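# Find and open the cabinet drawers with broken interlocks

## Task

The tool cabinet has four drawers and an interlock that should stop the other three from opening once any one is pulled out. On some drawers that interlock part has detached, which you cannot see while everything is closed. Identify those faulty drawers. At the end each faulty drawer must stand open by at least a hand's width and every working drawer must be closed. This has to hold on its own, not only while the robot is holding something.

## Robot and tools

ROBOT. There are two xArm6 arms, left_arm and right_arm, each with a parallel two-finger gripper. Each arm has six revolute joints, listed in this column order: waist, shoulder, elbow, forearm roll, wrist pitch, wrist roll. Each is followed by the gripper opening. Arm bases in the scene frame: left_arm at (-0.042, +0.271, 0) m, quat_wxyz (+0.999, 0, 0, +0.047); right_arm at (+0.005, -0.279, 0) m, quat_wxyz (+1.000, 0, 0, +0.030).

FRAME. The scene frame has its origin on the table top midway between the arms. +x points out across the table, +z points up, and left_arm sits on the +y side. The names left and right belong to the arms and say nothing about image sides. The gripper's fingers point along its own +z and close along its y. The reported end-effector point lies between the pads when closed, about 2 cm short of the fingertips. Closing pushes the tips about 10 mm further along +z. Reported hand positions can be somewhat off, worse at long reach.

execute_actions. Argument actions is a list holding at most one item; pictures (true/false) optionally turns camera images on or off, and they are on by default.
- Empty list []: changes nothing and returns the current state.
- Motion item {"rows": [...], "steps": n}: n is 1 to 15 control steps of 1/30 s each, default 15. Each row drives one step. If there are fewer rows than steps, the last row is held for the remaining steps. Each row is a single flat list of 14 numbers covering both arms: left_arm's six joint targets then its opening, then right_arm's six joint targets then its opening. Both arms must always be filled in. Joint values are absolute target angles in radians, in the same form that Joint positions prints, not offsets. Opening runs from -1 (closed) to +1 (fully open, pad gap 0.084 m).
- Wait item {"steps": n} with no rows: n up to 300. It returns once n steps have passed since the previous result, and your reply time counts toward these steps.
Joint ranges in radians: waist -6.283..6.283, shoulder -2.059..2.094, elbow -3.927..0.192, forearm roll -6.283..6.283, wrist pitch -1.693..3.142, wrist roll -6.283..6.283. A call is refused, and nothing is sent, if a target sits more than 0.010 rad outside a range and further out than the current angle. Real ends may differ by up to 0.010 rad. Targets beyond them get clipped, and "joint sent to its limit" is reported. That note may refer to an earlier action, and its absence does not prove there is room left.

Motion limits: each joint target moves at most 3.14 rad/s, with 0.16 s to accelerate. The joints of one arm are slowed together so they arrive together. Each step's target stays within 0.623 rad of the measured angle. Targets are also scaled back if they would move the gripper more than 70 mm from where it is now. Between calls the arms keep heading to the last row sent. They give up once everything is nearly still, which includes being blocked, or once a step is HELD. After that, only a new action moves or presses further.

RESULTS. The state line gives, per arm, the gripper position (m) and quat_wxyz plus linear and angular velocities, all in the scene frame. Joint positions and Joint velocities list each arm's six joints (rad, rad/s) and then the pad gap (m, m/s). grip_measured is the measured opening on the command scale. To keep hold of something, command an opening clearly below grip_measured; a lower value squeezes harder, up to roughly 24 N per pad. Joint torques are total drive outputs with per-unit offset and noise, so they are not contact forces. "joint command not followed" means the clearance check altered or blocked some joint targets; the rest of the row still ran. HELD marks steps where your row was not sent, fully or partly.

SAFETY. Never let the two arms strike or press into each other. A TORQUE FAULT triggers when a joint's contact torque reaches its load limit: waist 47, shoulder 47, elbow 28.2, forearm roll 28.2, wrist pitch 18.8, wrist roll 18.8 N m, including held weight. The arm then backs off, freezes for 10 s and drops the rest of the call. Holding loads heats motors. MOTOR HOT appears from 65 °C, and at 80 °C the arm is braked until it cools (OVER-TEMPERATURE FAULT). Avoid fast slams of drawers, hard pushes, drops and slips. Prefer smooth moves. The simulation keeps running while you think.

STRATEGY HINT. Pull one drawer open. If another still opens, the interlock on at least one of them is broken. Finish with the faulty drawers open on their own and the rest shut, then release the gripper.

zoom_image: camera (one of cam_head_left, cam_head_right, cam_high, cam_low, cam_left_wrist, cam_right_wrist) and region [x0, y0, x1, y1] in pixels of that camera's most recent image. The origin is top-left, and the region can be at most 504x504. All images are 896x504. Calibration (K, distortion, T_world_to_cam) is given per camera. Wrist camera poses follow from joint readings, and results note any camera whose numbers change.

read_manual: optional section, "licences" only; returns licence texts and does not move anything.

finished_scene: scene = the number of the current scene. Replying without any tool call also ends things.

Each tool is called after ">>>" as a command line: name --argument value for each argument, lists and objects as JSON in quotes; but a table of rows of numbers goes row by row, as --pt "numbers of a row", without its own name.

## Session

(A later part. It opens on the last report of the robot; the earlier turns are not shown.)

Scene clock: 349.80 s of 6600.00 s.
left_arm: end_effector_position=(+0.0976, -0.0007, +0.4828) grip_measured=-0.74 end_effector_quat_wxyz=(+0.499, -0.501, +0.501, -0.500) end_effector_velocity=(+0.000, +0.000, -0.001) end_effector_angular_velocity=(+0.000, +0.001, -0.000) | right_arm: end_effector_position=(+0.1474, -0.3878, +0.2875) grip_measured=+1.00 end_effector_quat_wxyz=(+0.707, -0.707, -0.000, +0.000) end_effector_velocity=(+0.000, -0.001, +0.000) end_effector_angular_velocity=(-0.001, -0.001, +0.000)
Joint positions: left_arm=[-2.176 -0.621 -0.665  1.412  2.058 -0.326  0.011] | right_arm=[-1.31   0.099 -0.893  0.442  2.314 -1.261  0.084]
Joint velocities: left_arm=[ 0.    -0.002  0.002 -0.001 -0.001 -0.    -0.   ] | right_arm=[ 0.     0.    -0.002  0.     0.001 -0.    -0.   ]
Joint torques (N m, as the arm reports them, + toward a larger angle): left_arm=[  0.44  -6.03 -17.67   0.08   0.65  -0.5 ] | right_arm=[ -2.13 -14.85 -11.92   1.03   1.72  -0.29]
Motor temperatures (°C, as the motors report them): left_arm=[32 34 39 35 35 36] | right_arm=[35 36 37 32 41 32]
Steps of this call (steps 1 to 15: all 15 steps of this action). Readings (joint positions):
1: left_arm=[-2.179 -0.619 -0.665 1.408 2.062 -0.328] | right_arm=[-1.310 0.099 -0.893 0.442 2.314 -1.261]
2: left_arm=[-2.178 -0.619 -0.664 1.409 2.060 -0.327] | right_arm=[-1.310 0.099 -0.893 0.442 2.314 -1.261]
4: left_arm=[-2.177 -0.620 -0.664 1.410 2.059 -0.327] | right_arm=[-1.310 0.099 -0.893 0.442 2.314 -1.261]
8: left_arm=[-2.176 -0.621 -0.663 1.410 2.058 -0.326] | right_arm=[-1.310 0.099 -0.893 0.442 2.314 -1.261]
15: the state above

>>> execute_actions --actions '[{"rows": [[-2.1486,-0.6321,-0.6554,1.4204,2.0325,-0.3195,-1.0,-1.31,0.0992,-0.8932,0.442,2.314,-1.261,1.0],[-2.1219,-0.6430,-0.6474,1.4304,2.0074,-0.3130,-1.0,-1.31,0.0992,-0.8932,0.442,2.314,-1.261,1.0],[-2.0952,-0.6538,-0.6394,1.4404,1.9823,-0.3065,-1.0,-1.31,0.0992,-0.8932,0.442,2.314,-1.261,1.0],[-2.0686,-0.6646,-0.6315,1.4505,1.9573,-0.2999,-1.0,-1.31,0.0992,-0.8932,0.442,2.314,-1.261,1.0],[-2.0419,-0.6754,-0.6235,1.4605,1.9322,-0.2934,-1.0,-1.31,0.0992,-0.8932,0.442,2.314,-1.261,1.0],[-2.0152,-0.6863,-0.6155,1.4705,1.9071,-0.2869,-1.0,-1.31,0.0992,-0.8932,0.442,2.314,-1.261,1.0],[-1.9885,-0.6971,-0.6075,1.4805,1.8820,-0.2804,-1.0,-1.31,0.0992,-0.8932,0.442,2.314,-1.261,1.0],[-1.9577,-0.7031,-0.6032,1.4894,1.8525,-0.2768,-1.0,-1.31,0.0992,-0.8932,0.442,2.314,-1.261,1.0],[-1.9270,-0.7091,-0.5990,1.4983,1.8230,-0.2733,-1.0,-1.31,0.0992,-0.8932,0.442,2.314,-1.261,1.0],[-1.8962,-0.7151,-0.5947,1.5072,1.7935,-0.2697,-1.0,-1.31,0.0992,-0.8932,0.442,2.314,-1.261,1.0],[-1.8655,-0.7211,-0.5905,1.5160,1.7640,-0.2662,-1.0,-1.31,0.0992,-0.8932,0.442,2.314,-1.261,1.0],[-1.8347,-0.7271,-0.5862,1.5249,1.7345,-0.2626,-1.0,-1.31,0.0992,-0.8932,0.442,2.314,-1.261,1.0],[-1.8040,-0.7331,-0.5820,1.5338,1.7050,-0.2591,-1.0,-1.31,0.0992,-0.8932,0.442,2.314,-1.261,1.0],[-1.7732,-0.7391,-0.5777,1.5427,1.6755,-0.2555,-1.0,-1.31,0.0992,-0.8932,0.442,2.314,-1.261,1.0]], "steps": 14}]' --pictures false

>>> execute_actions --actions '[{"rows": [[-1.7505,-0.7390,-0.5778,1.5486,1.6536,-0.2555,-1.0,-1.31,0.0992,-0.8932,0.442,2.314,-1.261,1.0],[-1.7279,-0.7389,-0.5779,1.5545,1.6317,-0.2556,-1.0,-1.31,0.0992,-0.8932,0.442,2.314,-1.261,1.0],[-1.7052,-0.7387,-0.5780,1.5603,1.6098,-0.2556,-1.0,-1.31,0.0992,-0.8932,0.442,2.314,-1.261,1.0],[-1.6825,-0.7386,-0.5781,1.5662,1.5879,-0.2556,-1.0,-1.31,0.0992,-0.8932,0.442,2.314,-1.261,1.0],[-1.6599,-0.7385,-0.5783,1.5721,1.5660,-0.2557,-1.0,-1.31,0.0992,-0.8932,0.442,2.314,-1.261,1.0],[-1.6372,-0.7384,-0.5784,1.5780,1.5441,-0.2557,-1.0,-1.31,0.0992,-0.8932,0.442,2.314,-1.261,1.0],[-1.6190,-0.7383,-0.5784,1.5827,1.5266,-0.2557,-1.0,-1.31,0.0992,-0.8932,0.442,2.314,-1.261,1.0],[-1.6009,-0.7382,-0.5785,1.5874,1.5091,-0.2557,-1.0,-1.31,0.0992,-0.8932,0.442,2.314,-1.261,1.0],[-1.5850,-0.7381,-0.5786,1.5915,1.4937,-0.2557,-1.0,-1.31,0.0992,-0.8932,0.442,2.314,-1.261,1.0],[-1.5714,-0.7380,-0.5787,1.5950,1.4806,-0.2558,-1.0,-1.31,0.0992,-0.8932,0.442,2.314,-1.261,1.0],[-1.5601,-0.7380,-0.5787,1.5980,1.4696,-0.2558,-1.0,-1.31,0.0992,-0.8932,0.442,2.314,-1.261,1.0],[-1.5510,-0.7379,-0.5788,1.6003,1.4609,-0.2558,-1.0,-1.31,0.0992,-0.8932,0.442,2.314,-1.261,1.0],[-1.5465,-0.7379,-0.5788,1.6015,1.4565,-0.2558,-1.0,-1.31,0.0992,-0.8932,0.442,2.314,-1.261,1.0]], "steps": 15}]' --pictures false

>>> execute_actions --actions '[{"steps": 10}]'

Scene clock: 360.23 s of 6600.00 s.
left_arm: end_effector_position=(+0.1641, -0.0013, +0.4823) grip_measured=-0.74 end_effector_quat_wxyz=(+0.499, -0.502, +0.500, -0.499) end_effector_velocity=(+0.189, +0.002, -0.000) end_effector_angular_velocity=(+0.005, -0.009, -0.001) | right_arm: end_effector_position=(+0.1474, -0.3878, +0.2875) grip_measured=+1.00 end_effector_quat_wxyz=(+0.707, -0.707, -0.000, +0.000) end_effector_velocity=(-0.000, -0.000, +0.000) end_effector_angular_velocity=(+0.000, -0.000, +0.000)
Joint positions: left_arm=[-1.889 -0.716 -0.594  1.507  1.789 -0.27   0.011] | right_arm=[-1.31   0.099 -0.893  0.442  2.314 -1.261  0.084]
Joint velocities: left_arm=[ 0.896 -0.187  0.138  0.262 -0.86   0.112  0.   ] | right_arm=[ 0.     0.    -0.    -0.     0.001 -0.    -0.   ]
Joint torques (N m, as the arm reports them, + toward a larger angle): left_arm=[ -2.83   1.07 -14.5   -1.21  -2.74  -0.2 ] | right_arm=[ -2.05 -14.72 -12.14   0.81   1.48  -0.29]
Motor temperatures (°C, as the motors report them): left_arm=[32 34 39 35 35 36] | right_arm=[35 36 37 32 41 32]
Steps of this call (steps 1 to 15: the robot went on to your last target; steps 16 to 90: nothing new was sent; then 6.97 s passed at rest; steps 91 to 104: all 14 steps of this action). Readings (joint positions):
91: left_arm=[-2.175 -0.622 -0.663 1.412 2.057 -0.326] | right_arm=[-1.310 0.099 -0.893 0.442 2.314 -1.261]
92: left_arm=[-2.171 -0.623 -0.662 1.414 2.053 -0.325] | right_arm=[-1.310 0.099 -0.893 0.442 2.314 -1.261]
94: left_arm=[-2.145 -0.634 -0.654 1.423 2.030 -0.318] | right_arm=[-1.310 0.099 -0.893 0.442 2.314 -1.261]
98: left_arm=[-2.057 -0.670 -0.628 1.455 1.949 -0.297] | right_arm=[-1.310 0.099 -0.893 0.442 2.314 -1.261]
104: the state above

Scene clock: 360.73 s of 6600.00 s.
left_arm: end_effector_position=(+0.2298, -0.0012, +0.4827) grip_measured=-0.74 end_effector_quat_wxyz=(+0.500, -0.500, +0.500, -0.500) end_effector_velocity=(+0.044, +0.002, +0.001) end_effector_angular_velocity=(+0.007, -0.005, -0.008) | right_arm: end_effector_position=(+0.1474, -0.3878, +0.2875) grip_measured=+1.00 end_effector_quat_wxyz=(+0.707, -0.707, -0.000, +0.000) end_effector_velocity=(-0.000, -0.000, -0.000) end_effector_angular_velocity=(-0.001, +0.000, +0.000)
Joint positions: left_arm=[-1.562 -0.737 -0.578  1.597  1.471 -0.256  0.011] | right_arm=[-1.31   0.099 -0.893  0.442  2.314 -1.261  0.084]
Joint velocities: left_arm=[ 0.223  0.004 -0.003  0.064 -0.222 -0.    -0.   ] | right_arm=[ 0.    -0.     0.    -0.    -0.001  0.    -0.   ]
Joint torques (N m, as the arm reports them, + toward a larger angle): left_arm=[ -7.09  -1.31 -18.23   0.4   -1.4   -0.34] | right_arm=[ -2.01 -14.78 -11.98   0.92   1.82  -0.41]
Motor temperatures (°C, as the motors report them): left_arm=[32 34 39 35 35 36] | right_arm=[35 36 37 32 41 32]
Steps of this call (steps 1 to 15: all 15 steps of this action). Readings (joint positions):
1: left_arm=[-1.859 -0.722 -0.590 1.516 1.760 -0.266] | right_arm=[-1.310 0.099 -0.893 0.442 2.314 -1.261]
2: left_arm=[-1.829 -0.727 -0.586 1.525 1.731 -0.263] | right_arm=[-1.310 0.099 -0.893 0.442 2.314 -1.261]
4: left_arm=[-1.774 -0.734 -0.581 1.540 1.677 -0.259] | right_arm=[-1.310 0.099 -0.893 0.442 2.314 -1.261]
8: left_arm=[-1.676 -0.738 -0.578 1.566 1.584 -0.256] | right_arm=[-1.310 0.099 -0.893 0.442 2.314 -1.261]
15: the state above

Scene clock: 361.07 s of 6600.00 s.
left_arm: end_effector_position=(+0.2326, -0.0011, +0.4829) grip_measured=-0.74 end_effector_quat_wxyz=(+0.500, -0.499, +0.501, -0.500) end_effector_velocity=(+0.000, +0.000, +0.000) end_effector_angular_velocity=(-0.000, -0.001, +0.000) | right_arm: end_effector_position=(+0.1474, -0.3878, +0.2875) grip_measured=+1.00 end_effector_quat_wxyz=(+0.707, -0.707, -0.000, +0.000) end_effector_velocity=(+0.000, -0.000, -0.000) end_effector_angular_velocity=(-0.002, +0.000, -0.001)
Joint positions: left_arm=[-1.548 -0.738 -0.578  1.601  1.456 -0.256  0.011] | right_arm=[-1.31   0.099 -0.893  0.442  2.314 -1.261  0.084]
Joint velocities: left_arm=[ 0.002 -0.    -0.     0.001 -0.001  0.     0.   ] | right_arm=[ 0.     0.     0.     0.    -0.002  0.    -0.   ]
Joint torques (N m, as the arm reports them, + toward a larger angle): left_arm=[ -2.11  -1.71 -19.54   0.68  -1.24  -0.3 ] | right_arm=[ -2.19 -15.05 -11.94   1.08   1.73  -0.32]
Motor temperatures (°C, as the motors report them): left_arm=[32 34 39 35 35 36] | right_arm=[35 36 37 32 41 32]
Steps of this call (steps 1 to 10: the robot went on to your last target). Readings (joint positions):
1: left_arm=[-1.556 -0.737 -0.578 1.598 1.465 -0.256] | right_arm=[-1.310 0.099 -0.893 0.442 2.314 -1.261]
2: left_arm=[-1.553 -0.737 -0.578 1.599 1.462 -0.256] | right_arm=[-1.310 0.099 -0.893 0.442 2.314 -1.261]
4: left_arm=[-1.550 -0.737 -0.578 1.600 1.458 -0.256] | right_arm=[-1.310 0.099 -0.893 0.442 2.314 -1.261]
8: left_arm=[-1.548 -0.738 -0.578 1.601 1.456 -0.256] | right_arm=[-1.310 0.099 -0.893 0.442 2.314 -1.261]
10: the state above
camera_calibration (this result's frames):
cam_left_wrist: T_world_to_cam=[[0.00570806, 0.000842643, -0.999983, 0.512649], [-0.0112575, 0.999936, 0.000778344, 0.0652278], [0.99992, 0.0112528, 0.00571719, -0.103491], [0, 0, 0, 1]] pos_world=[0.101291, -0.0644911, 0.513181]
cam_right_wrist: T_world_to_cam=[[0.0092061, -0.0130734, -0.999872, 0.312745], [-0.999949, 0.00406426, -0.00925995, 0.217361], [0.0041848, 0.999906, -0.0130354, 0.523652], [0, 0, 0, 1]] pos_world=[0.212279, -0.520397, 0.321543]

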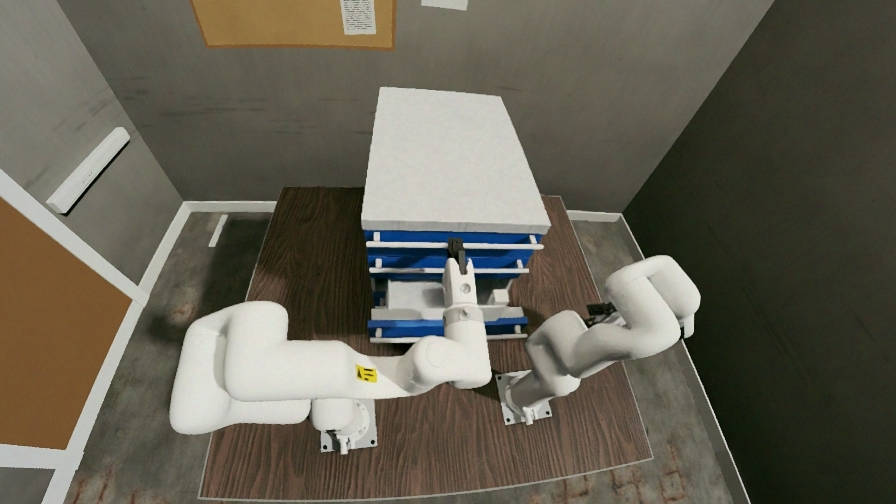

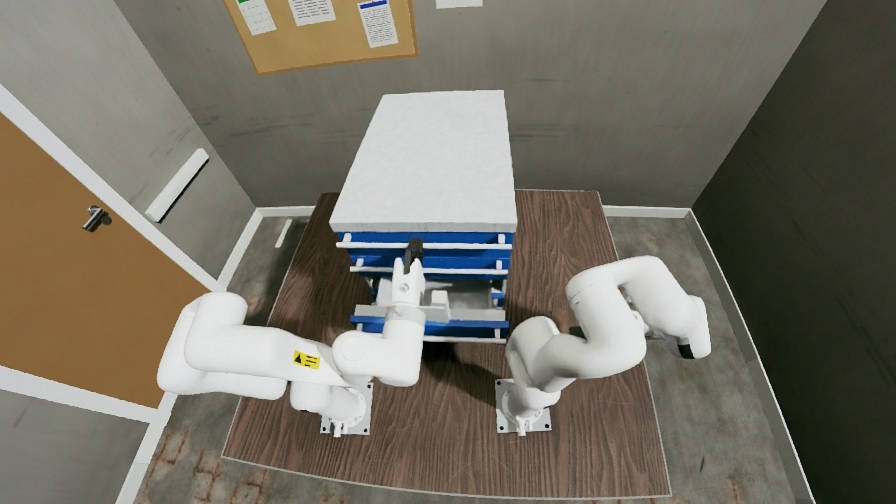

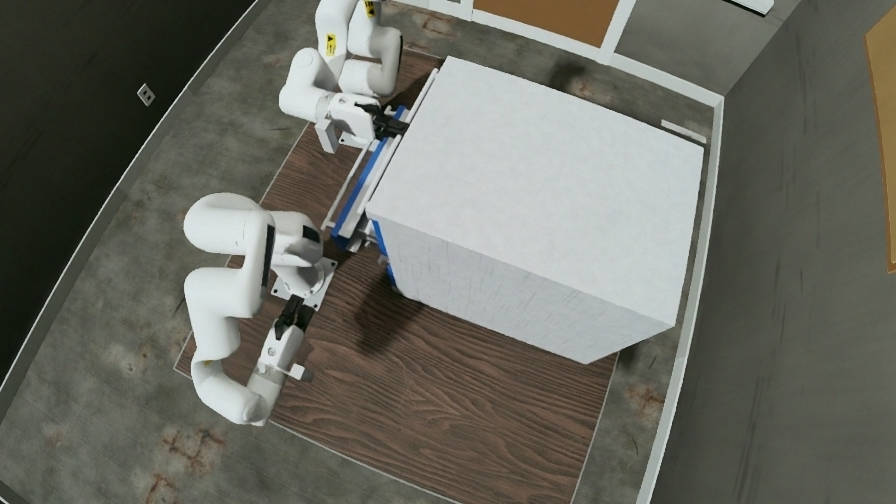

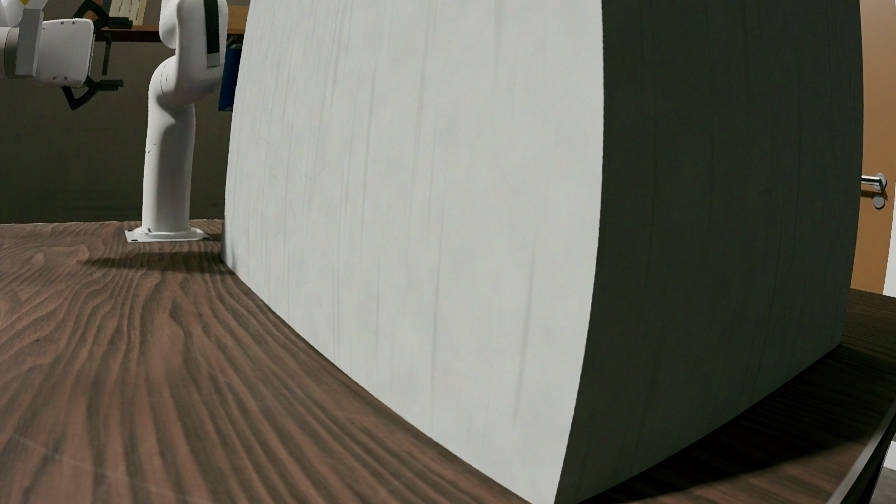

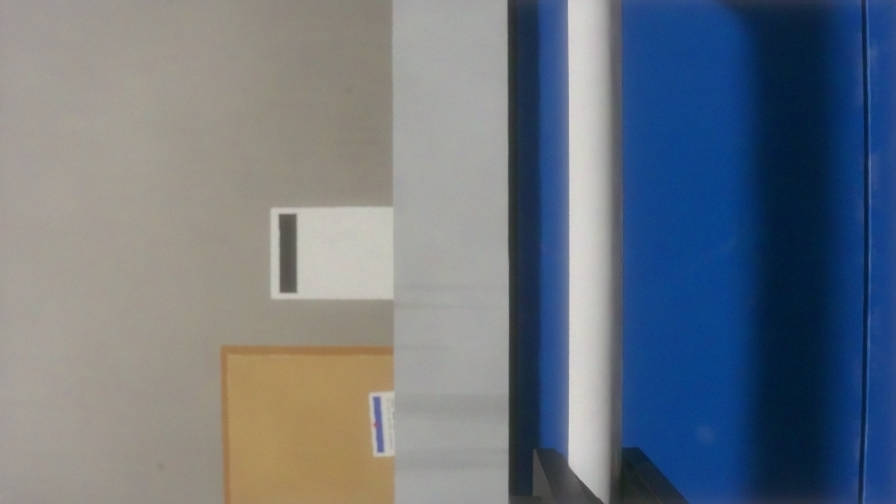

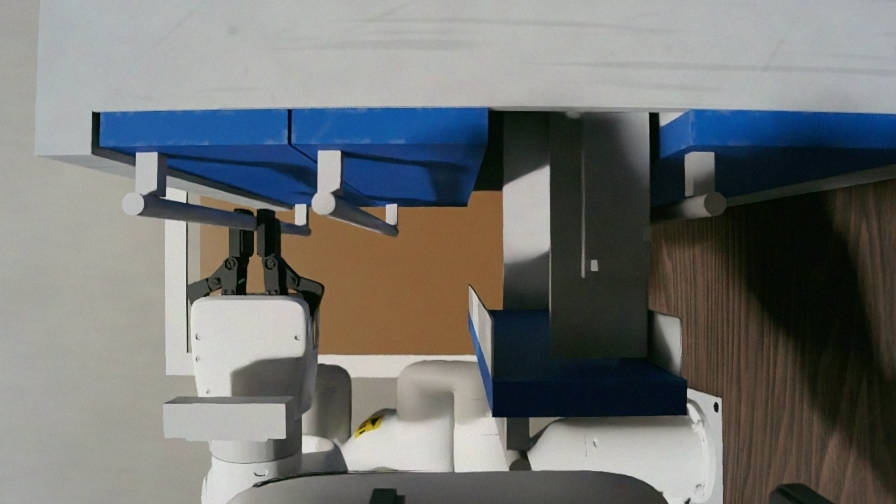

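>>> execute_actions --actions '[{"rows": [[-1.5465,-0.7379,-0.5788,1.6015,1.4565,-0.2558,-0.7,-1.31,0.0992,-0.8932,0.442,2.314,-1.261,1.0],[-1.5465,-0.7379,-0.5788,1.6015,1.4565,-0.2558,-0.4,-1.31,0.0992,-0.8932,0.442,2.314,-1.261,1.0],[-1.5465,-0.7379,-0.5788,1.6015,1.4565,-0.2558,-0.1,-1.31,0.0992,-0.8932,0.442,2.314,-1.261,1.0],[-1.5465,-0.7379,-0.5788,1.6015,1.4565,-0.2558,0.2,-1.31,0.0992,-0.8932,0.442,2.314,-1.261,1.0],[-1.5465,-0.7379,-0.5788,1.6015,1.4565,-0.2558,0.2,-1.31,0.0992,-0.8932,0.442,2.314,-1.261,1.0],[-1.5465,-0.7379,-0.5788,1.6015,1.4565,-0.2558,0.2,-1.31,0.0992,-0.8932,0.442,2.314,-1.261,1.0],[-1.5465,-0.7379,-0.5788,1.6015,1.4565,-0.2558,0.2,-1.31,0.0992,-0.8932,0.442,2.314,-1.261,1.0],[-1.5918,-0.7381,-0.5786,1.5897,1.5003,-0.2557,0.2,-1.31,0.0992,-0.8932,0.442,2.314,-1.261,1.0],[-1.6372,-0.7384,-0.5784,1.5780,1.5441,-0.2557,0.2,-1.31,0.0992,-0.8932,0.442,2.314,-1.261,1.0],[-1.6825,-0.7386,-0.5781,1.5662,1.5879,-0.2556,0.2,-1.31,0.0992,-0.8932,0.442,2.314,-1.261,1.0],[-1.7279,-0.7389,-0.5779,1.5545,1.6317,-0.2556,0.2,-1.31,0.0992,-0.8932,0.442,2.314,-1.261,1.0],[-1.7732,-0.7391,-0.5777,1.5427,1.6755,-0.2555,0.2,-1.31,0.0992,-0.8932,0.442,2.314,-1.261,1.0]], "steps": 15}]' --pictures false

>>> execute_actions --actions '[{"rows": [[-1.7732,-0.7391,-0.5777,1.5427,1.6755,-0.2555,0.2,-1.31,0.0992,-0.8932,0.442,2.314,-1.261,1.0],[-1.7726,-0.7258,-0.5521,1.5392,1.6734,-0.2946,0.2,-1.31,0.0992,-0.8932,0.442,2.314,-1.261,1.0],[-1.7720,-0.7124,-0.5264,1.5357,1.6713,-0.3337,0.2,-1.31,0.0992,-0.8932,0.442,2.314,-1.261,1.0],[-1.7714,-0.6991,-0.5008,1.5322,1.6692,-0.3728,0.2,-1.31,0.0992,-0.8932,0.442,2.314,-1.261,1.0],[-1.7709,-0.6857,-0.4752,1.5287,1.6672,-0.4119,0.2,-1.31,0.0992,-0.8932,0.442,2.314,-1.261,1.0],[-1.7703,-0.6724,-0.4496,1.5252,1.6651,-0.4510,0.2,-1.31,0.0992,-0.8932,0.442,2.314,-1.261,1.0],[-1.7697,-0.6590,-0.4239,1.5217,1.6630,-0.4901,0.2,-1.31,0.0992,-0.8932,0.442,2.314,-1.261,1.0],[-1.7691,-0.6457,-0.3983,1.5182,1.6609,-0.5292,0.2,-1.31,0.0992,-0.8932,0.442,2.314,-1.261,1.0]], "steps": 15}]' --pictures false

>>> execute_actions --actions '[{"steps": 8}]'

Scene clock: 367.97 s of 6600.00 s.
left_arm: end_effector_position=(+0.1982, -0.0021, +0.4830) grip_measured=+0.19 end_effector_quat_wxyz=(+0.499, -0.500, +0.500, -0.501) end_effector_velocity=(-0.164, -0.003, -0.004) end_effector_angular_velocity=(+0.010, +0.012, -0.054) | right_arm: end_effector_position=(+0.1474, -0.3878, +0.2875) grip_measured=+1.00 end_effector_quat_wxyz=(+0.707, -0.707, -0.000, +0.000) end_effector_velocity=(-0.000, -0.000, +0.000) end_effector_angular_velocity=(+0.000, +0.001, +0.000)
Joint positions: left_arm=[-1.72  -0.739 -0.578  1.557  1.622 -0.256  0.052] | right_arm=[-1.31   0.099 -0.893  0.442  2.314 -1.261  0.084]
Joint velocities: left_arm=[-0.804 -0.006  0.004 -0.2    0.723  0.001  0.002] | right_arm=[-0.     0.    -0.001 -0.     0.001  0.     0.   ]
Joint torques (N m, as the arm reports them, + toward a larger angle): left_arm=[  8.46  -6.21 -23.03   1.93   0.9   -0.28] | right_arm=[ -2.05 -14.4  -12.06   0.93   1.75  -0.32]
Motor temperatures (°C, as the motors report them): left_arm=[32 34 40 35 35 36] | right_arm=[35 36 37 32 41 32]
Steps of this call (steps 1 to 30: the robot went on to your last target; steps 31 to 90: nothing new was sent; then 3.40 s passed at rest; steps 91 to 105: all 15 steps of this action). Readings (joint positions):
91: left_arm=[-1.547 -0.738 -0.579 1.601 1.456 -0.256] | right_arm=[-1.310 0.099 -0.893 0.442 2.314 -1.261]
92: left_arm=[-1.547 -0.738 -0.579 1.601 1.456 -0.256] | right_arm=[-1.310 0.099 -0.893 0.442 2.314 -1.261]
94: left_arm=[-1.545 -0.737 -0.579 1.602 1.457 -0.256] | right_arm=[-1.310 0.099 -0.893 0.442 2.314 -1.261]
98: left_arm=[-1.546 -0.737 -0.579 1.602 1.457 -0.256] | right_arm=[-1.310 0.099 -0.893 0.442 2.314 -1.261]
105: the state above

Scene clock: 368.47 s of 6600.00 s.
left_arm: end_effector_position=(+0.1880, -0.0005, +0.3841) grip_measured=+0.19 end_effector_quat_wxyz=(+0.501, -0.499, +0.501, -0.499) end_effector_velocity=(-0.001, -0.001, -0.005) end_effector_angular_velocity=(-0.079, -0.002, -0.002) | right_arm: end_effector_position=(+0.1474, -0.3878, +0.2875) grip_measured=+1.00 end_effector_quat_wxyz=(+0.707, -0.707, -0.000, +0.000) end_effector_velocity=(+0.000, +0.000, -0.000) end_effector_angular_velocity=(-0.000, -0.000, -0.001)
Joint positions: left_arm=[-1.769 -0.647 -0.401  1.519  1.661 -0.523  0.052] | right_arm=[-1.31   0.099 -0.893  0.442  2.314 -1.261  0.084]
Joint velocities: left_arm=[-0.002  0.009  0.007  0.    -0.    -0.095  0.   ] | right_arm=[ 0.     0.     0.001  0.    -0.001 -0.     0.   ]
Joint torques (N m, as the arm reports them, + toward a larger angle): left_arm=[ -0.93  -7.81 -22.78   1.74   1.46  -0.32] | right_arm=[ -2.19 -15.13 -12.15   1.03   1.77  -0.24]
Motor temperatures (°C, as the motors report them): left_arm=[32 34 40 35 35 36] | right_arm=[35 36 37 32 41 32]
Steps of this call (steps 1 to 15: all 15 steps of this action). Readings (joint positions):
1: left_arm=[-1.743 -0.739 -0.578 1.551 1.643 -0.256] | right_arm=[-1.310 0.099 -0.893 0.442 2.314 -1.261]
2: left_arm=[-1.757 -0.739 -0.578 1.548 1.656 -0.256] | right_arm=[-1.310 0.099 -0.893 0.442 2.314 -1.261]
4: left_arm=[-1.767 -0.733 -0.566 1.543 1.667 -0.278] | right_arm=[-1.310 0.099 -0.893 0.442 2.314 -1.261]
8: left_arm=[-1.769 -0.695 -0.492 1.532 1.667 -0.386] | right_arm=[-1.310 0.099 -0.893 0.442 2.314 -1.261]
15: the state above

Scene clock: 368.73 s of 6600.00 s.
left_arm: end_effector_position=(+0.1879, -0.0005, +0.3833) grip_measured=+0.19 end_effector_quat_wxyz=(+0.500, -0.500, +0.500, -0.500) end_effector_velocity=(-0.000, +0.001, -0.004) end_effector_angular_velocity=(+0.007, +0.001, -0.001) | right_arm: end_effector_position=(+0.1474, -0.3878, +0.2875) grip_measured=+1.00 end_effector_quat_wxyz=(+0.707, -0.707, -0.000, +0.000) end_effector_velocity=(-0.000, -0.000, +0.000) end_effector_angular_velocity=(+0.000, -0.000, +0.001)
Joint positions: left_arm=[-1.769 -0.646 -0.399  1.518  1.661 -0.529  0.052] | right_arm=[-1.31   0.099 -0.893  0.442  2.314 -1.261  0.084]
Joint velocities: left_arm=[-0.     0.002  0.007 -0.001 -0.001 -0.002 -0.   ] | right_arm=[ 0.    -0.    -0.001 -0.     0.001 -0.     0.   ]
Joint torques (N m, as the arm reports them, + toward a larger angle): left_arm=[ -0.85  -7.2  -21.88   1.62   1.53  -0.32] | right_arm=[ -1.91 -14.88 -11.91   0.85   1.75  -0.33]
Motor temperatures (°C, as the motors report them): left_arm=[32 34 40 35 35 36] | right_arm=[35 36 37 32 41 32]
Steps of this call (steps 1 to 8: the robot went on to your last target). Readings (joint positions):
1: left_arm=[-1.769 -0.647 -0.401 1.519 1.661 -0.525] | right_arm=[-1.310 0.099 -0.893 0.442 2.314 -1.261]
2: left_arm=[-1.769 -0.647 -0.401 1.519 1.661 -0.527] | right_arm=[-1.310 0.099 -0.893 0.442 2.314 -1.261]
4: left_arm=[-1.769 -0.647 -0.400 1.519 1.661 -0.528] | right_arm=[-1.310 0.099 -0.893 0.442 2.314 -1.261]
8: the state above
camera_calibration (this result's frames):
cam_left_wrist: T_world_to_cam=[[0.00556684, -0.0011871, -0.999984, 0.413404], [-0.0127561, 0.999918, -0.00125804, 0.0652148], [0.999903, 0.0127629, 0.00555124, -0.0581921], [0, 0, 0, 1]] pos_world=[0.056717, -0.063976, 0.413803]
cam_right_wrist: T_world_to_cam=[[0.00920611, -0.0130733, -0.999872, 0.312745], [-0.999949, 0.00406411, -0.00925996, 0.217361], [0.00418465, 0.999906, -0.0130352, 0.523652], [0, 0, 0, 1]] pos_world=[0.212279, -0.520397, 0.321543]

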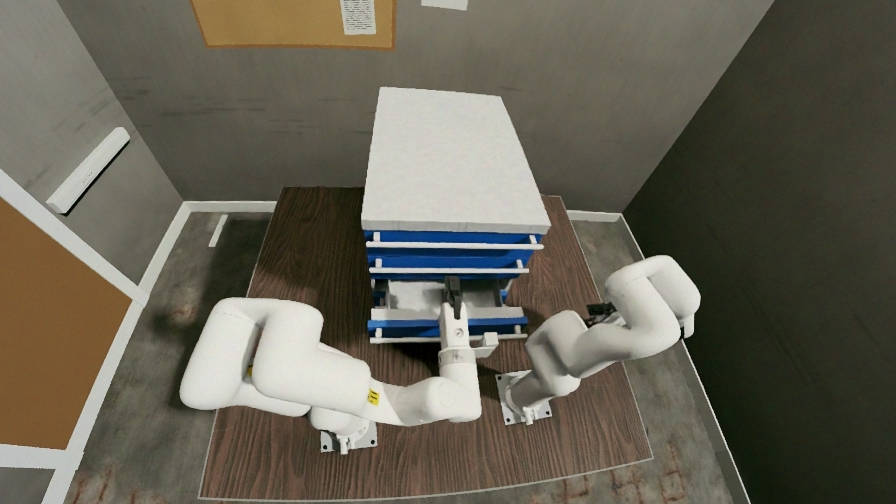

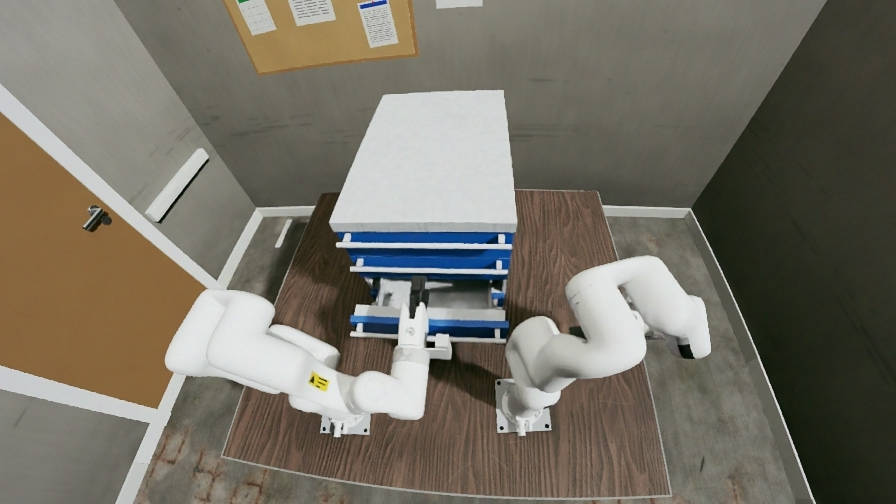

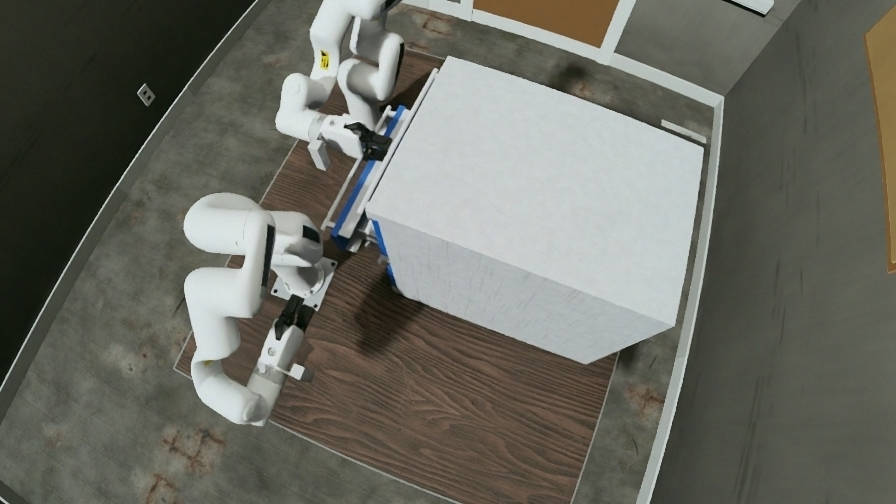

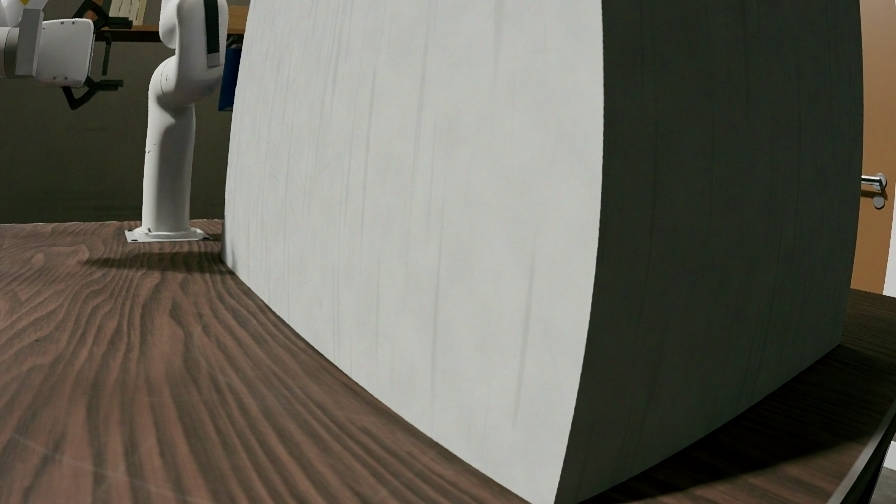

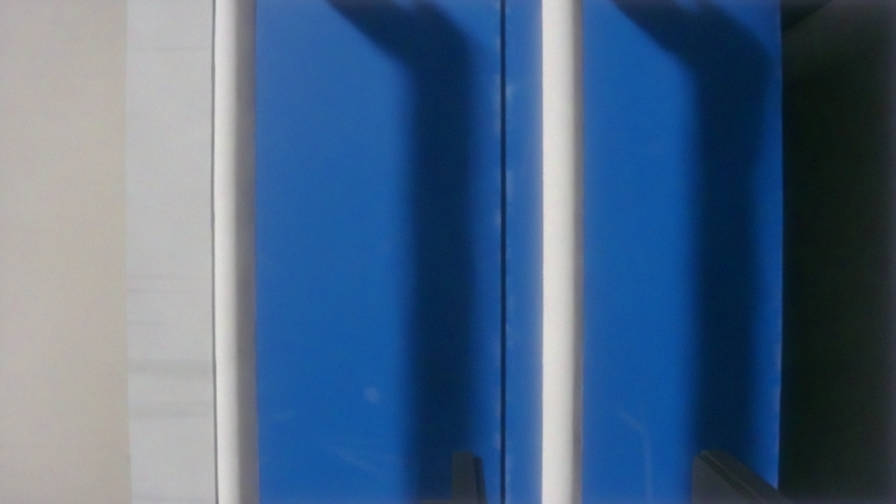

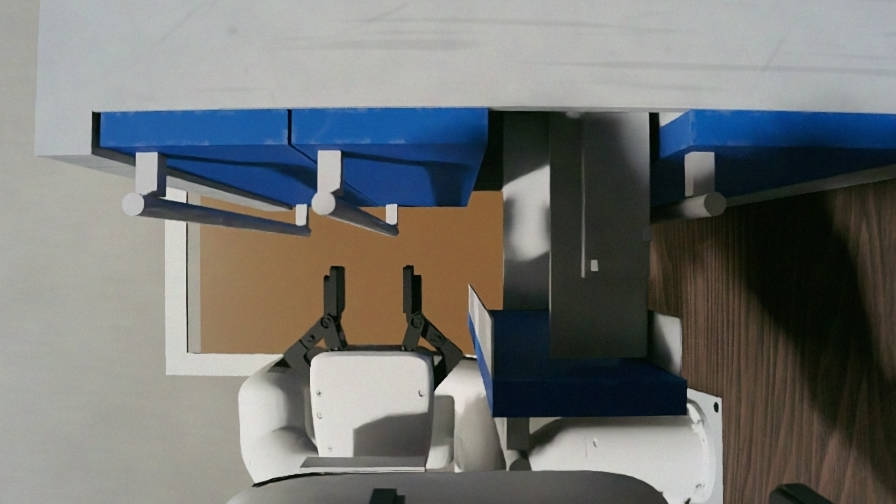

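>>> execute_actions --actions '[{"rows": [[-1.7379,-0.6456,-0.3984,1.5339,1.6340,-0.5293,0.2,-1.31,0.0992,-0.8932,0.442,2.314,-1.261,1.0],[-1.7068,-0.6454,-0.3985,1.5497,1.6070,-0.5294,0.2,-1.31,0.0992,-0.8932,0.442,2.314,-1.261,1.0],[-1.6756,-0.6453,-0.3986,1.5654,1.5801,-0.5295,0.2,-1.31,0.0992,-0.8932,0.442,2.314,-1.261,1.0],[-1.6444,-0.6451,-0.3986,1.5811,1.5532,-0.5297,0.2,-1.31,0.0992,-0.8932,0.442,2.314,-1.261,1.0],[-1.6132,-0.6450,-0.3987,1.5968,1.5263,-0.5298,0.2,-1.31,0.0992,-0.8932,0.442,2.314,-1.261,1.0],[-1.5821,-0.6448,-0.3988,1.6126,1.4993,-0.5299,0.2,-1.31,0.0992,-0.8932,0.442,2.314,-1.261,1.0],[-1.5509,-0.6447,-0.3989,1.6283,1.4724,-0.5300,0.2,-1.31,0.0992,-0.8932,0.442,2.314,-1.261,1.0]], "steps": 15}]' --pictures false

>>> execute_actions --actions '[{"rows": [[-1.5509,-0.6447,-0.3989,1.6283,1.4724,-0.5300,0.0,-1.31,0.0992,-0.8932,0.442,2.314,-1.261,1.0],[-1.5509,-0.6447,-0.3989,1.6283,1.4724,-0.5300,-0.2,-1.31,0.0992,-0.8932,0.442,2.314,-1.261,1.0],[-1.5509,-0.6447,-0.3989,1.6283,1.4724,-0.5300,-0.4,-1.31,0.0992,-0.8932,0.442,2.314,-1.261,1.0],[-1.5509,-0.6447,-0.3989,1.6283,1.4724,-0.5300,-0.55,-1.31,0.0992,-0.8932,0.442,2.314,-1.261,1.0],[-1.5509,-0.6447,-0.3989,1.6283,1.4724,-0.5300,-0.65,-1.31,0.0992,-0.8932,0.442,2.314,-1.261,1.0],[-1.5509,-0.6447,-0.3989,1.6283,1.4724,-0.5300,-0.72,-1.31,0.0992,-0.8932,0.442,2.314,-1.261,1.0],[-1.5509,-0.6447,-0.3989,1.6283,1.4724,-0.5300,-0.78,-1.31,0.0992,-0.8932,0.442,2.314,-1.261,1.0],[-1.5509,-0.6447,-0.3989,1.6283,1.4724,-0.5300,-0.85,-1.31,0.0992,-0.8932,0.442,2.314,-1.261,1.0],[-1.5509,-0.6447,-0.3989,1.6283,1.4724,-0.5300,-0.92,-1.31,0.0992,-0.8932,0.442,2.314,-1.261,1.0],[-1.5509,-0.6447,-0.3989,1.6283,1.4724,-0.5300,-1.0,-1.31,0.0992,-0.8932,0.442,2.314,-1.261,1.0]], "steps": 14}]' --pictures false

>>> execute_actions --actions '[{"rows": [[-1.5558,-0.6447,-0.3989,1.6259,1.4766,-0.5300,-1.0,-1.31,0.0992,-0.8932,0.442,2.314,-1.261,1.0],[-1.5606,-0.6447,-0.3989,1.6234,1.4808,-0.5300,-1.0,-1.31,0.0992,-0.8932,0.442,2.314,-1.261,1.0],[-1.5654,-0.6448,-0.3989,1.6210,1.4850,-0.5299,-1.0,-1.31,0.0992,-0.8932,0.442,2.314,-1.261,1.0],[-1.5703,-0.6448,-0.3988,1.6185,1.4892,-0.5299,-1.0,-1.31,0.0992,-0.8932,0.442,2.314,-1.261,1.0],[-1.5751,-0.6448,-0.3988,1.6161,1.4933,-0.5299,-1.0,-1.31,0.0992,-0.8932,0.442,2.314,-1.261,1.0],[-1.5800,-0.6448,-0.3988,1.6136,1.4975,-0.5299,-1.0,-1.31,0.0992,-0.8932,0.442,2.314,-1.261,1.0],[-1.5848,-0.6449,-0.3988,1.6112,1.5017,-0.5299,-1.0,-1.31,0.0992,-0.8932,0.442,2.314,-1.261,1.0],[-1.5897,-0.6449,-0.3988,1.6087,1.5059,-0.5299,-1.0,-1.31,0.0992,-0.8932,0.442,2.314,-1.261,1.0],[-1.5945,-0.6449,-0.3988,1.6063,1.5101,-0.5298,-1.0,-1.31,0.0992,-0.8932,0.442,2.314,-1.261,1.0]], "steps": 15}]'

Scene clock: 377.77 s of 6600.00 s.
left_arm: end_effector_position=(+0.2324, -0.0003, +0.3828) grip_measured=+0.19 end_effector_quat_wxyz=(+0.500, -0.500, +0.500, -0.500) end_effector_velocity=(+0.004, -0.004, -0.001) end_effector_angular_velocity=(+0.003, +0.004, -0.018) | right_arm: end_effector_position=(+0.1474, -0.3878, +0.2875) grip_measured=+1.00 end_effector_quat_wxyz=(+0.707, -0.707, -0.000, +0.000) end_effector_velocity=(+0.000, -0.000, -0.000) end_effector_angular_velocity=(-0.001, +0.001, -0.000)
Joint positions: left_arm=[-1.554 -0.645 -0.399  1.627  1.475 -0.53   0.052] | right_arm=[-1.31   0.099 -0.893  0.442  2.314 -1.261  0.084]
Joint velocities: left_arm=[ 0.026  0.001  0.     0.019 -0.04  -0.     0.   ] | right_arm=[-0.    -0.    -0.    -0.    -0.001  0.001  0.   ]
Joint torques (N m, as the arm reports them, + toward a larger angle): left_arm=[ -1.37  -7.68 -22.4    1.33   1.69  -0.42] | right_arm=[ -1.85 -14.86 -11.87   1.01   1.82  -0.26]
Motor temperatures (°C, as the motors report them): left_arm=[32 34 41 35 35 36] | right_arm=[35 36 37 32 41 32]
Steps of this call (steps 1 to 15: the robot went on to your last target; steps 16 to 90: nothing new was sent; then 5.53 s passed at rest; steps 91 to 105: all 15 steps of this action). Readings (joint positions):
91: left_arm=[-1.769 -0.646 -0.398 1.519 1.660 -0.529] | right_arm=[-1.310 0.099 -0.893 0.442 2.314 -1.261]
92: left_arm=[-1.763 -0.646 -0.398 1.521 1.655 -0.529] | right_arm=[-1.310 0.099 -0.893 0.442 2.314 -1.261]
94: left_arm=[-1.735 -0.645 -0.398 1.536 1.630 -0.529] | right_arm=[-1.310 0.099 -0.893 0.442 2.314 -1.261]
98: left_arm=[-1.634 -0.645 -0.399 1.586 1.544 -0.530] | right_arm=[-1.310 0.099 -0.893 0.442 2.314 -1.261]
105: the state above

Scene clock: 378.23 s of 6600.00 s.
left_arm: end_effector_position=(+0.2328, -0.0005, +0.3831) grip_measured=-0.74 end_effector_quat_wxyz=(+0.500, -0.500, +0.500, -0.500) end_effector_velocity=(-0.000, -0.000, -0.001) end_effector_angular_velocity=(+0.001, +0.001, -0.001) | right_arm: end_effector_position=(+0.1474, -0.3878, +0.2875) grip_measured=+1.00 end_effector_quat_wxyz=(+0.707, -0.707, -0.000, +0.000) end_effector_velocity=(+0.000, -0.000, -0.000) end_effector_angular_velocity=(-0.001, -0.000, -0.000)
Joint positions: left_arm=[-1.551 -0.645 -0.399  1.629  1.473 -0.53   0.011] | right_arm=[-1.31   0.099 -0.893  0.442  2.314 -1.261  0.084]
Joint velocities: left_arm=[ 0.     0.001  0.    -0.    -0.002 -0.    -0.   ] | right_arm=[ 0.     0.    -0.001 -0.    -0.001  0.     0.   ]
Joint torques (N m, as the arm reports them, + toward a larger angle): left_arm=[  0.07  -6.67 -21.31   0.96   1.23  -0.44] | right_arm=[ -1.92 -14.99 -11.66   1.     1.82  -0.37]
Motor temperatures (°C, as the motors report them): left_arm=[32 34 41 35 35 36] | right_arm=[35 36 37 32 41 32]
Steps of this call (steps 1 to 14: all 14 steps of this action). Readings (joint positions):
1: left_arm=[-1.553 -0.645 -0.399 1.627 1.474 -0.530] | right_arm=[-1.310 0.099 -0.893 0.442 2.314 -1.261]
2: left_arm=[-1.553 -0.645 -0.399 1.628 1.473 -0.530] | right_arm=[-1.310 0.099 -0.893 0.442 2.314 -1.261]
4: left_arm=[-1.552 -0.645 -0.399 1.628 1.473 -0.530] | right_arm=[-1.310 0.099 -0.893 0.442 2.314 -1.261]
8: left_arm=[-1.551 -0.645 -0.399 1.628 1.472 -0.530] | right_arm=[-1.310 0.099 -0.893 0.442 2.314 -1.261]
14: the state above

Scene clock: 378.73 s of 6600.00 s.
left_arm: end_effector_position=(+0.2243, -0.0008, +0.3830) grip_measured=-0.74 end_effector_quat_wxyz=(+0.500, -0.501, +0.499, -0.500) end_effector_velocity=(-0.003, +0.000, -0.000) end_effector_angular_velocity=(+0.001, -0.001, +0.001) | right_arm: end_effector_position=(+0.1474, -0.3878, +0.2875) grip_measured=+1.00 end_effector_quat_wxyz=(+0.707, -0.707, -0.000, +0.000) end_effector_velocity=(+0.000, -0.000, +0.000) end_effector_angular_velocity=(+0.000, -0.001, -0.000)
Joint positions: left_arm=[-1.593 -0.645 -0.399  1.607  1.51  -0.53   0.011] | right_arm=[-1.31   0.099 -0.893  0.442  2.314 -1.261  0.084]
Joint velocities: left_arm=[-0.014  0.001  0.    -0.007  0.014 -0.    -0.   ] | right_arm=[ 0.    -0.    -0.001  0.001  0.001 -0.     0.   ]
Joint torques (N m, as the arm reports them, + toward a larger angle): left_arm=[ -3.71  -5.84 -21.51   1.4   -0.24  -0.44] | right_arm=[ -1.88 -14.98 -11.96   0.99   1.75  -0.33]
Motor temperatures (°C, as the motors report them): left_arm=[32 34 41 35 35 36] | right_arm=[35 36 37 32 41 32]
Steps of this call (steps 1 to 15: all 15 steps of this action). Readings (joint positions):
1: left_arm=[-1.551 -0.645 -0.399 1.628 1.473 -0.530] | right_arm=[-1.310 0.099 -0.893 0.442 2.314 -1.261]
2: left_arm=[-1.552 -0.645 -0.399 1.628 1.474 -0.530] | right_arm=[-1.310 0.099 -0.893 0.442 2.314 -1.261]
4: left_arm=[-1.557 -0.645 -0.399 1.625 1.478 -0.530] | right_arm=[-1.310 0.099 -0.893 0.442 2.314 -1.261]
8: left_arm=[-1.573 -0.645 -0.399 1.617 1.493 -0.530] | right_arm=[-1.310 0.099 -0.893 0.442 2.314 -1.261]
15: the state above
camera_calibration (this result's frames):
cam_left_wrist: T_world_to_cam=[[0.00602228, -0.00178392, -0.99998, 0.412798], [-0.0141597, 0.999898, -0.00186905, 0.0665225], [0.999882, 0.0141707, 0.00599641, -0.0947493], [0, 0, 0, 1]] pos_world=[0.0931941, -0.0644366, 0.413482]
cam_right_wrist: T_world_to_cam=[[0.00920609, -0.0130734, -0.999872, 0.312745], [-0.999949, 0.00406412, -0.00925993, 0.217361], [0.00418466, 0.999906, -0.0130353, 0.523652], [0, 0, 0, 1]] pos_world=[0.212279, -0.520397, 0.321543]

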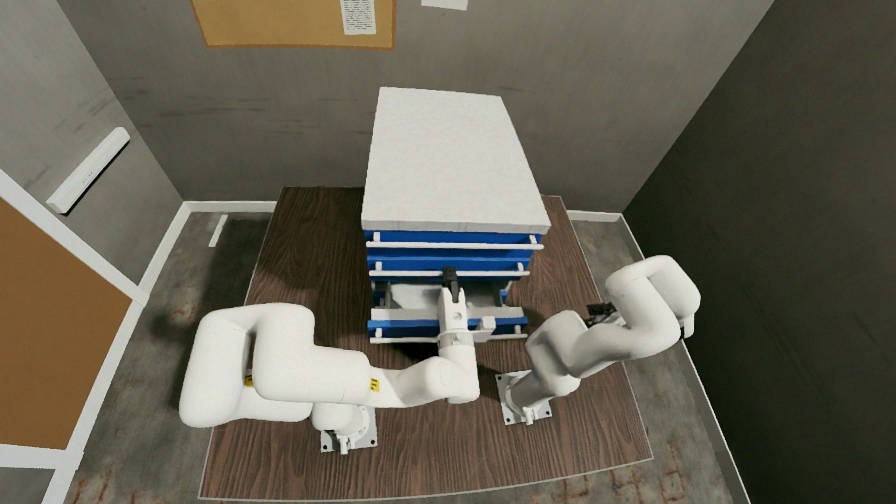

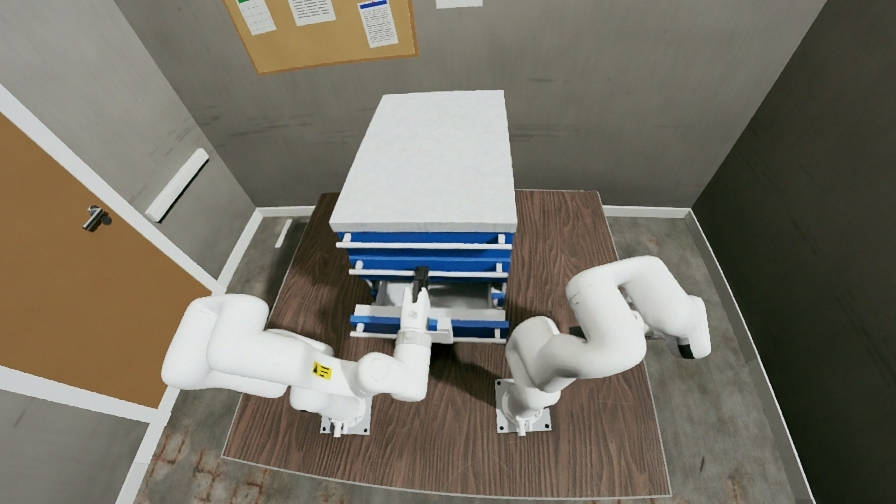

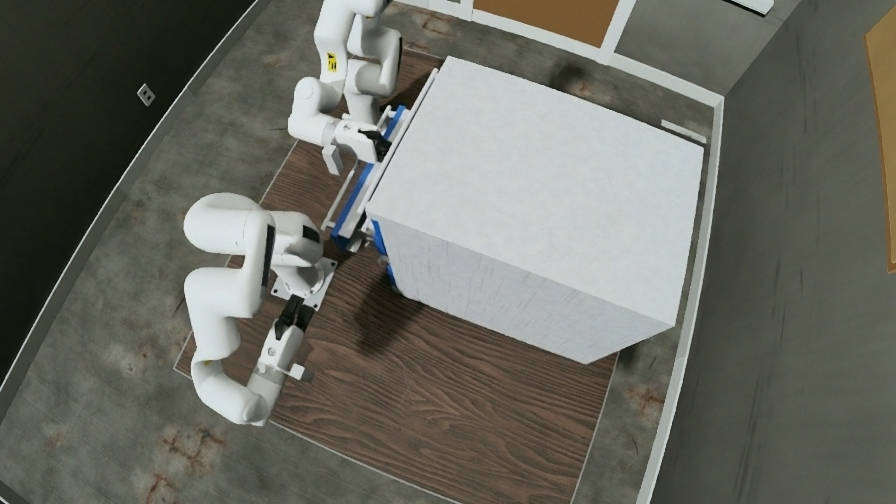

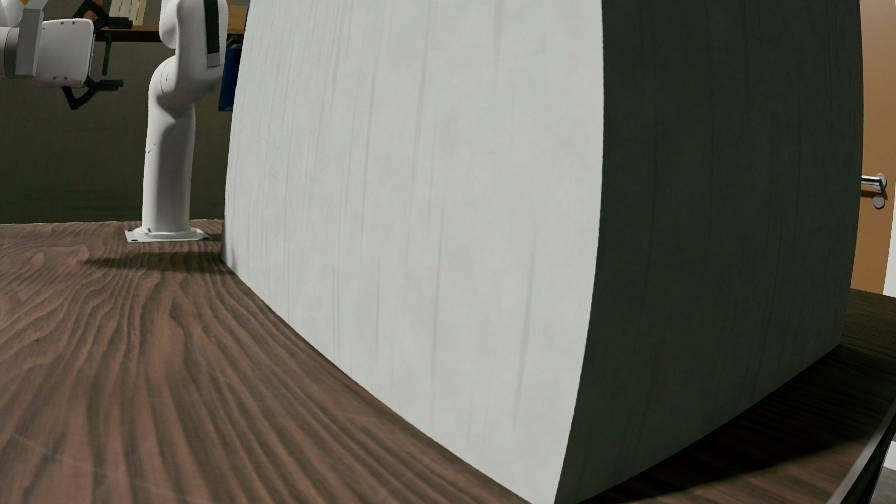

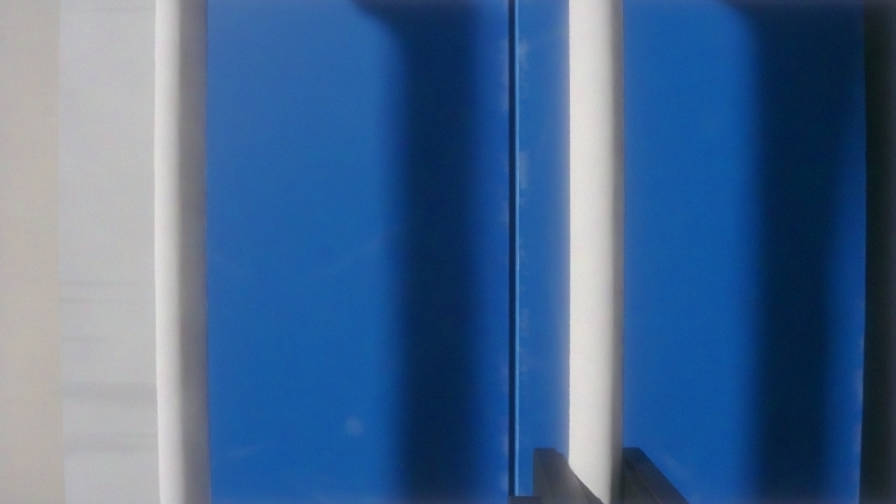

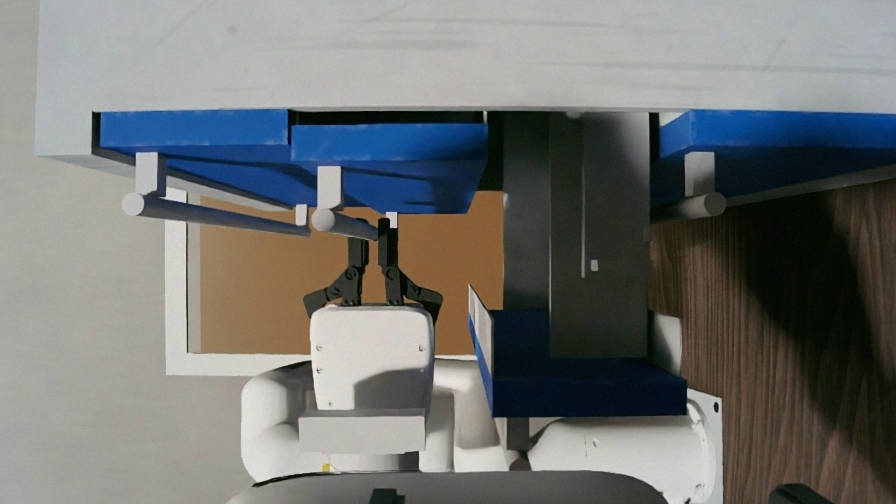

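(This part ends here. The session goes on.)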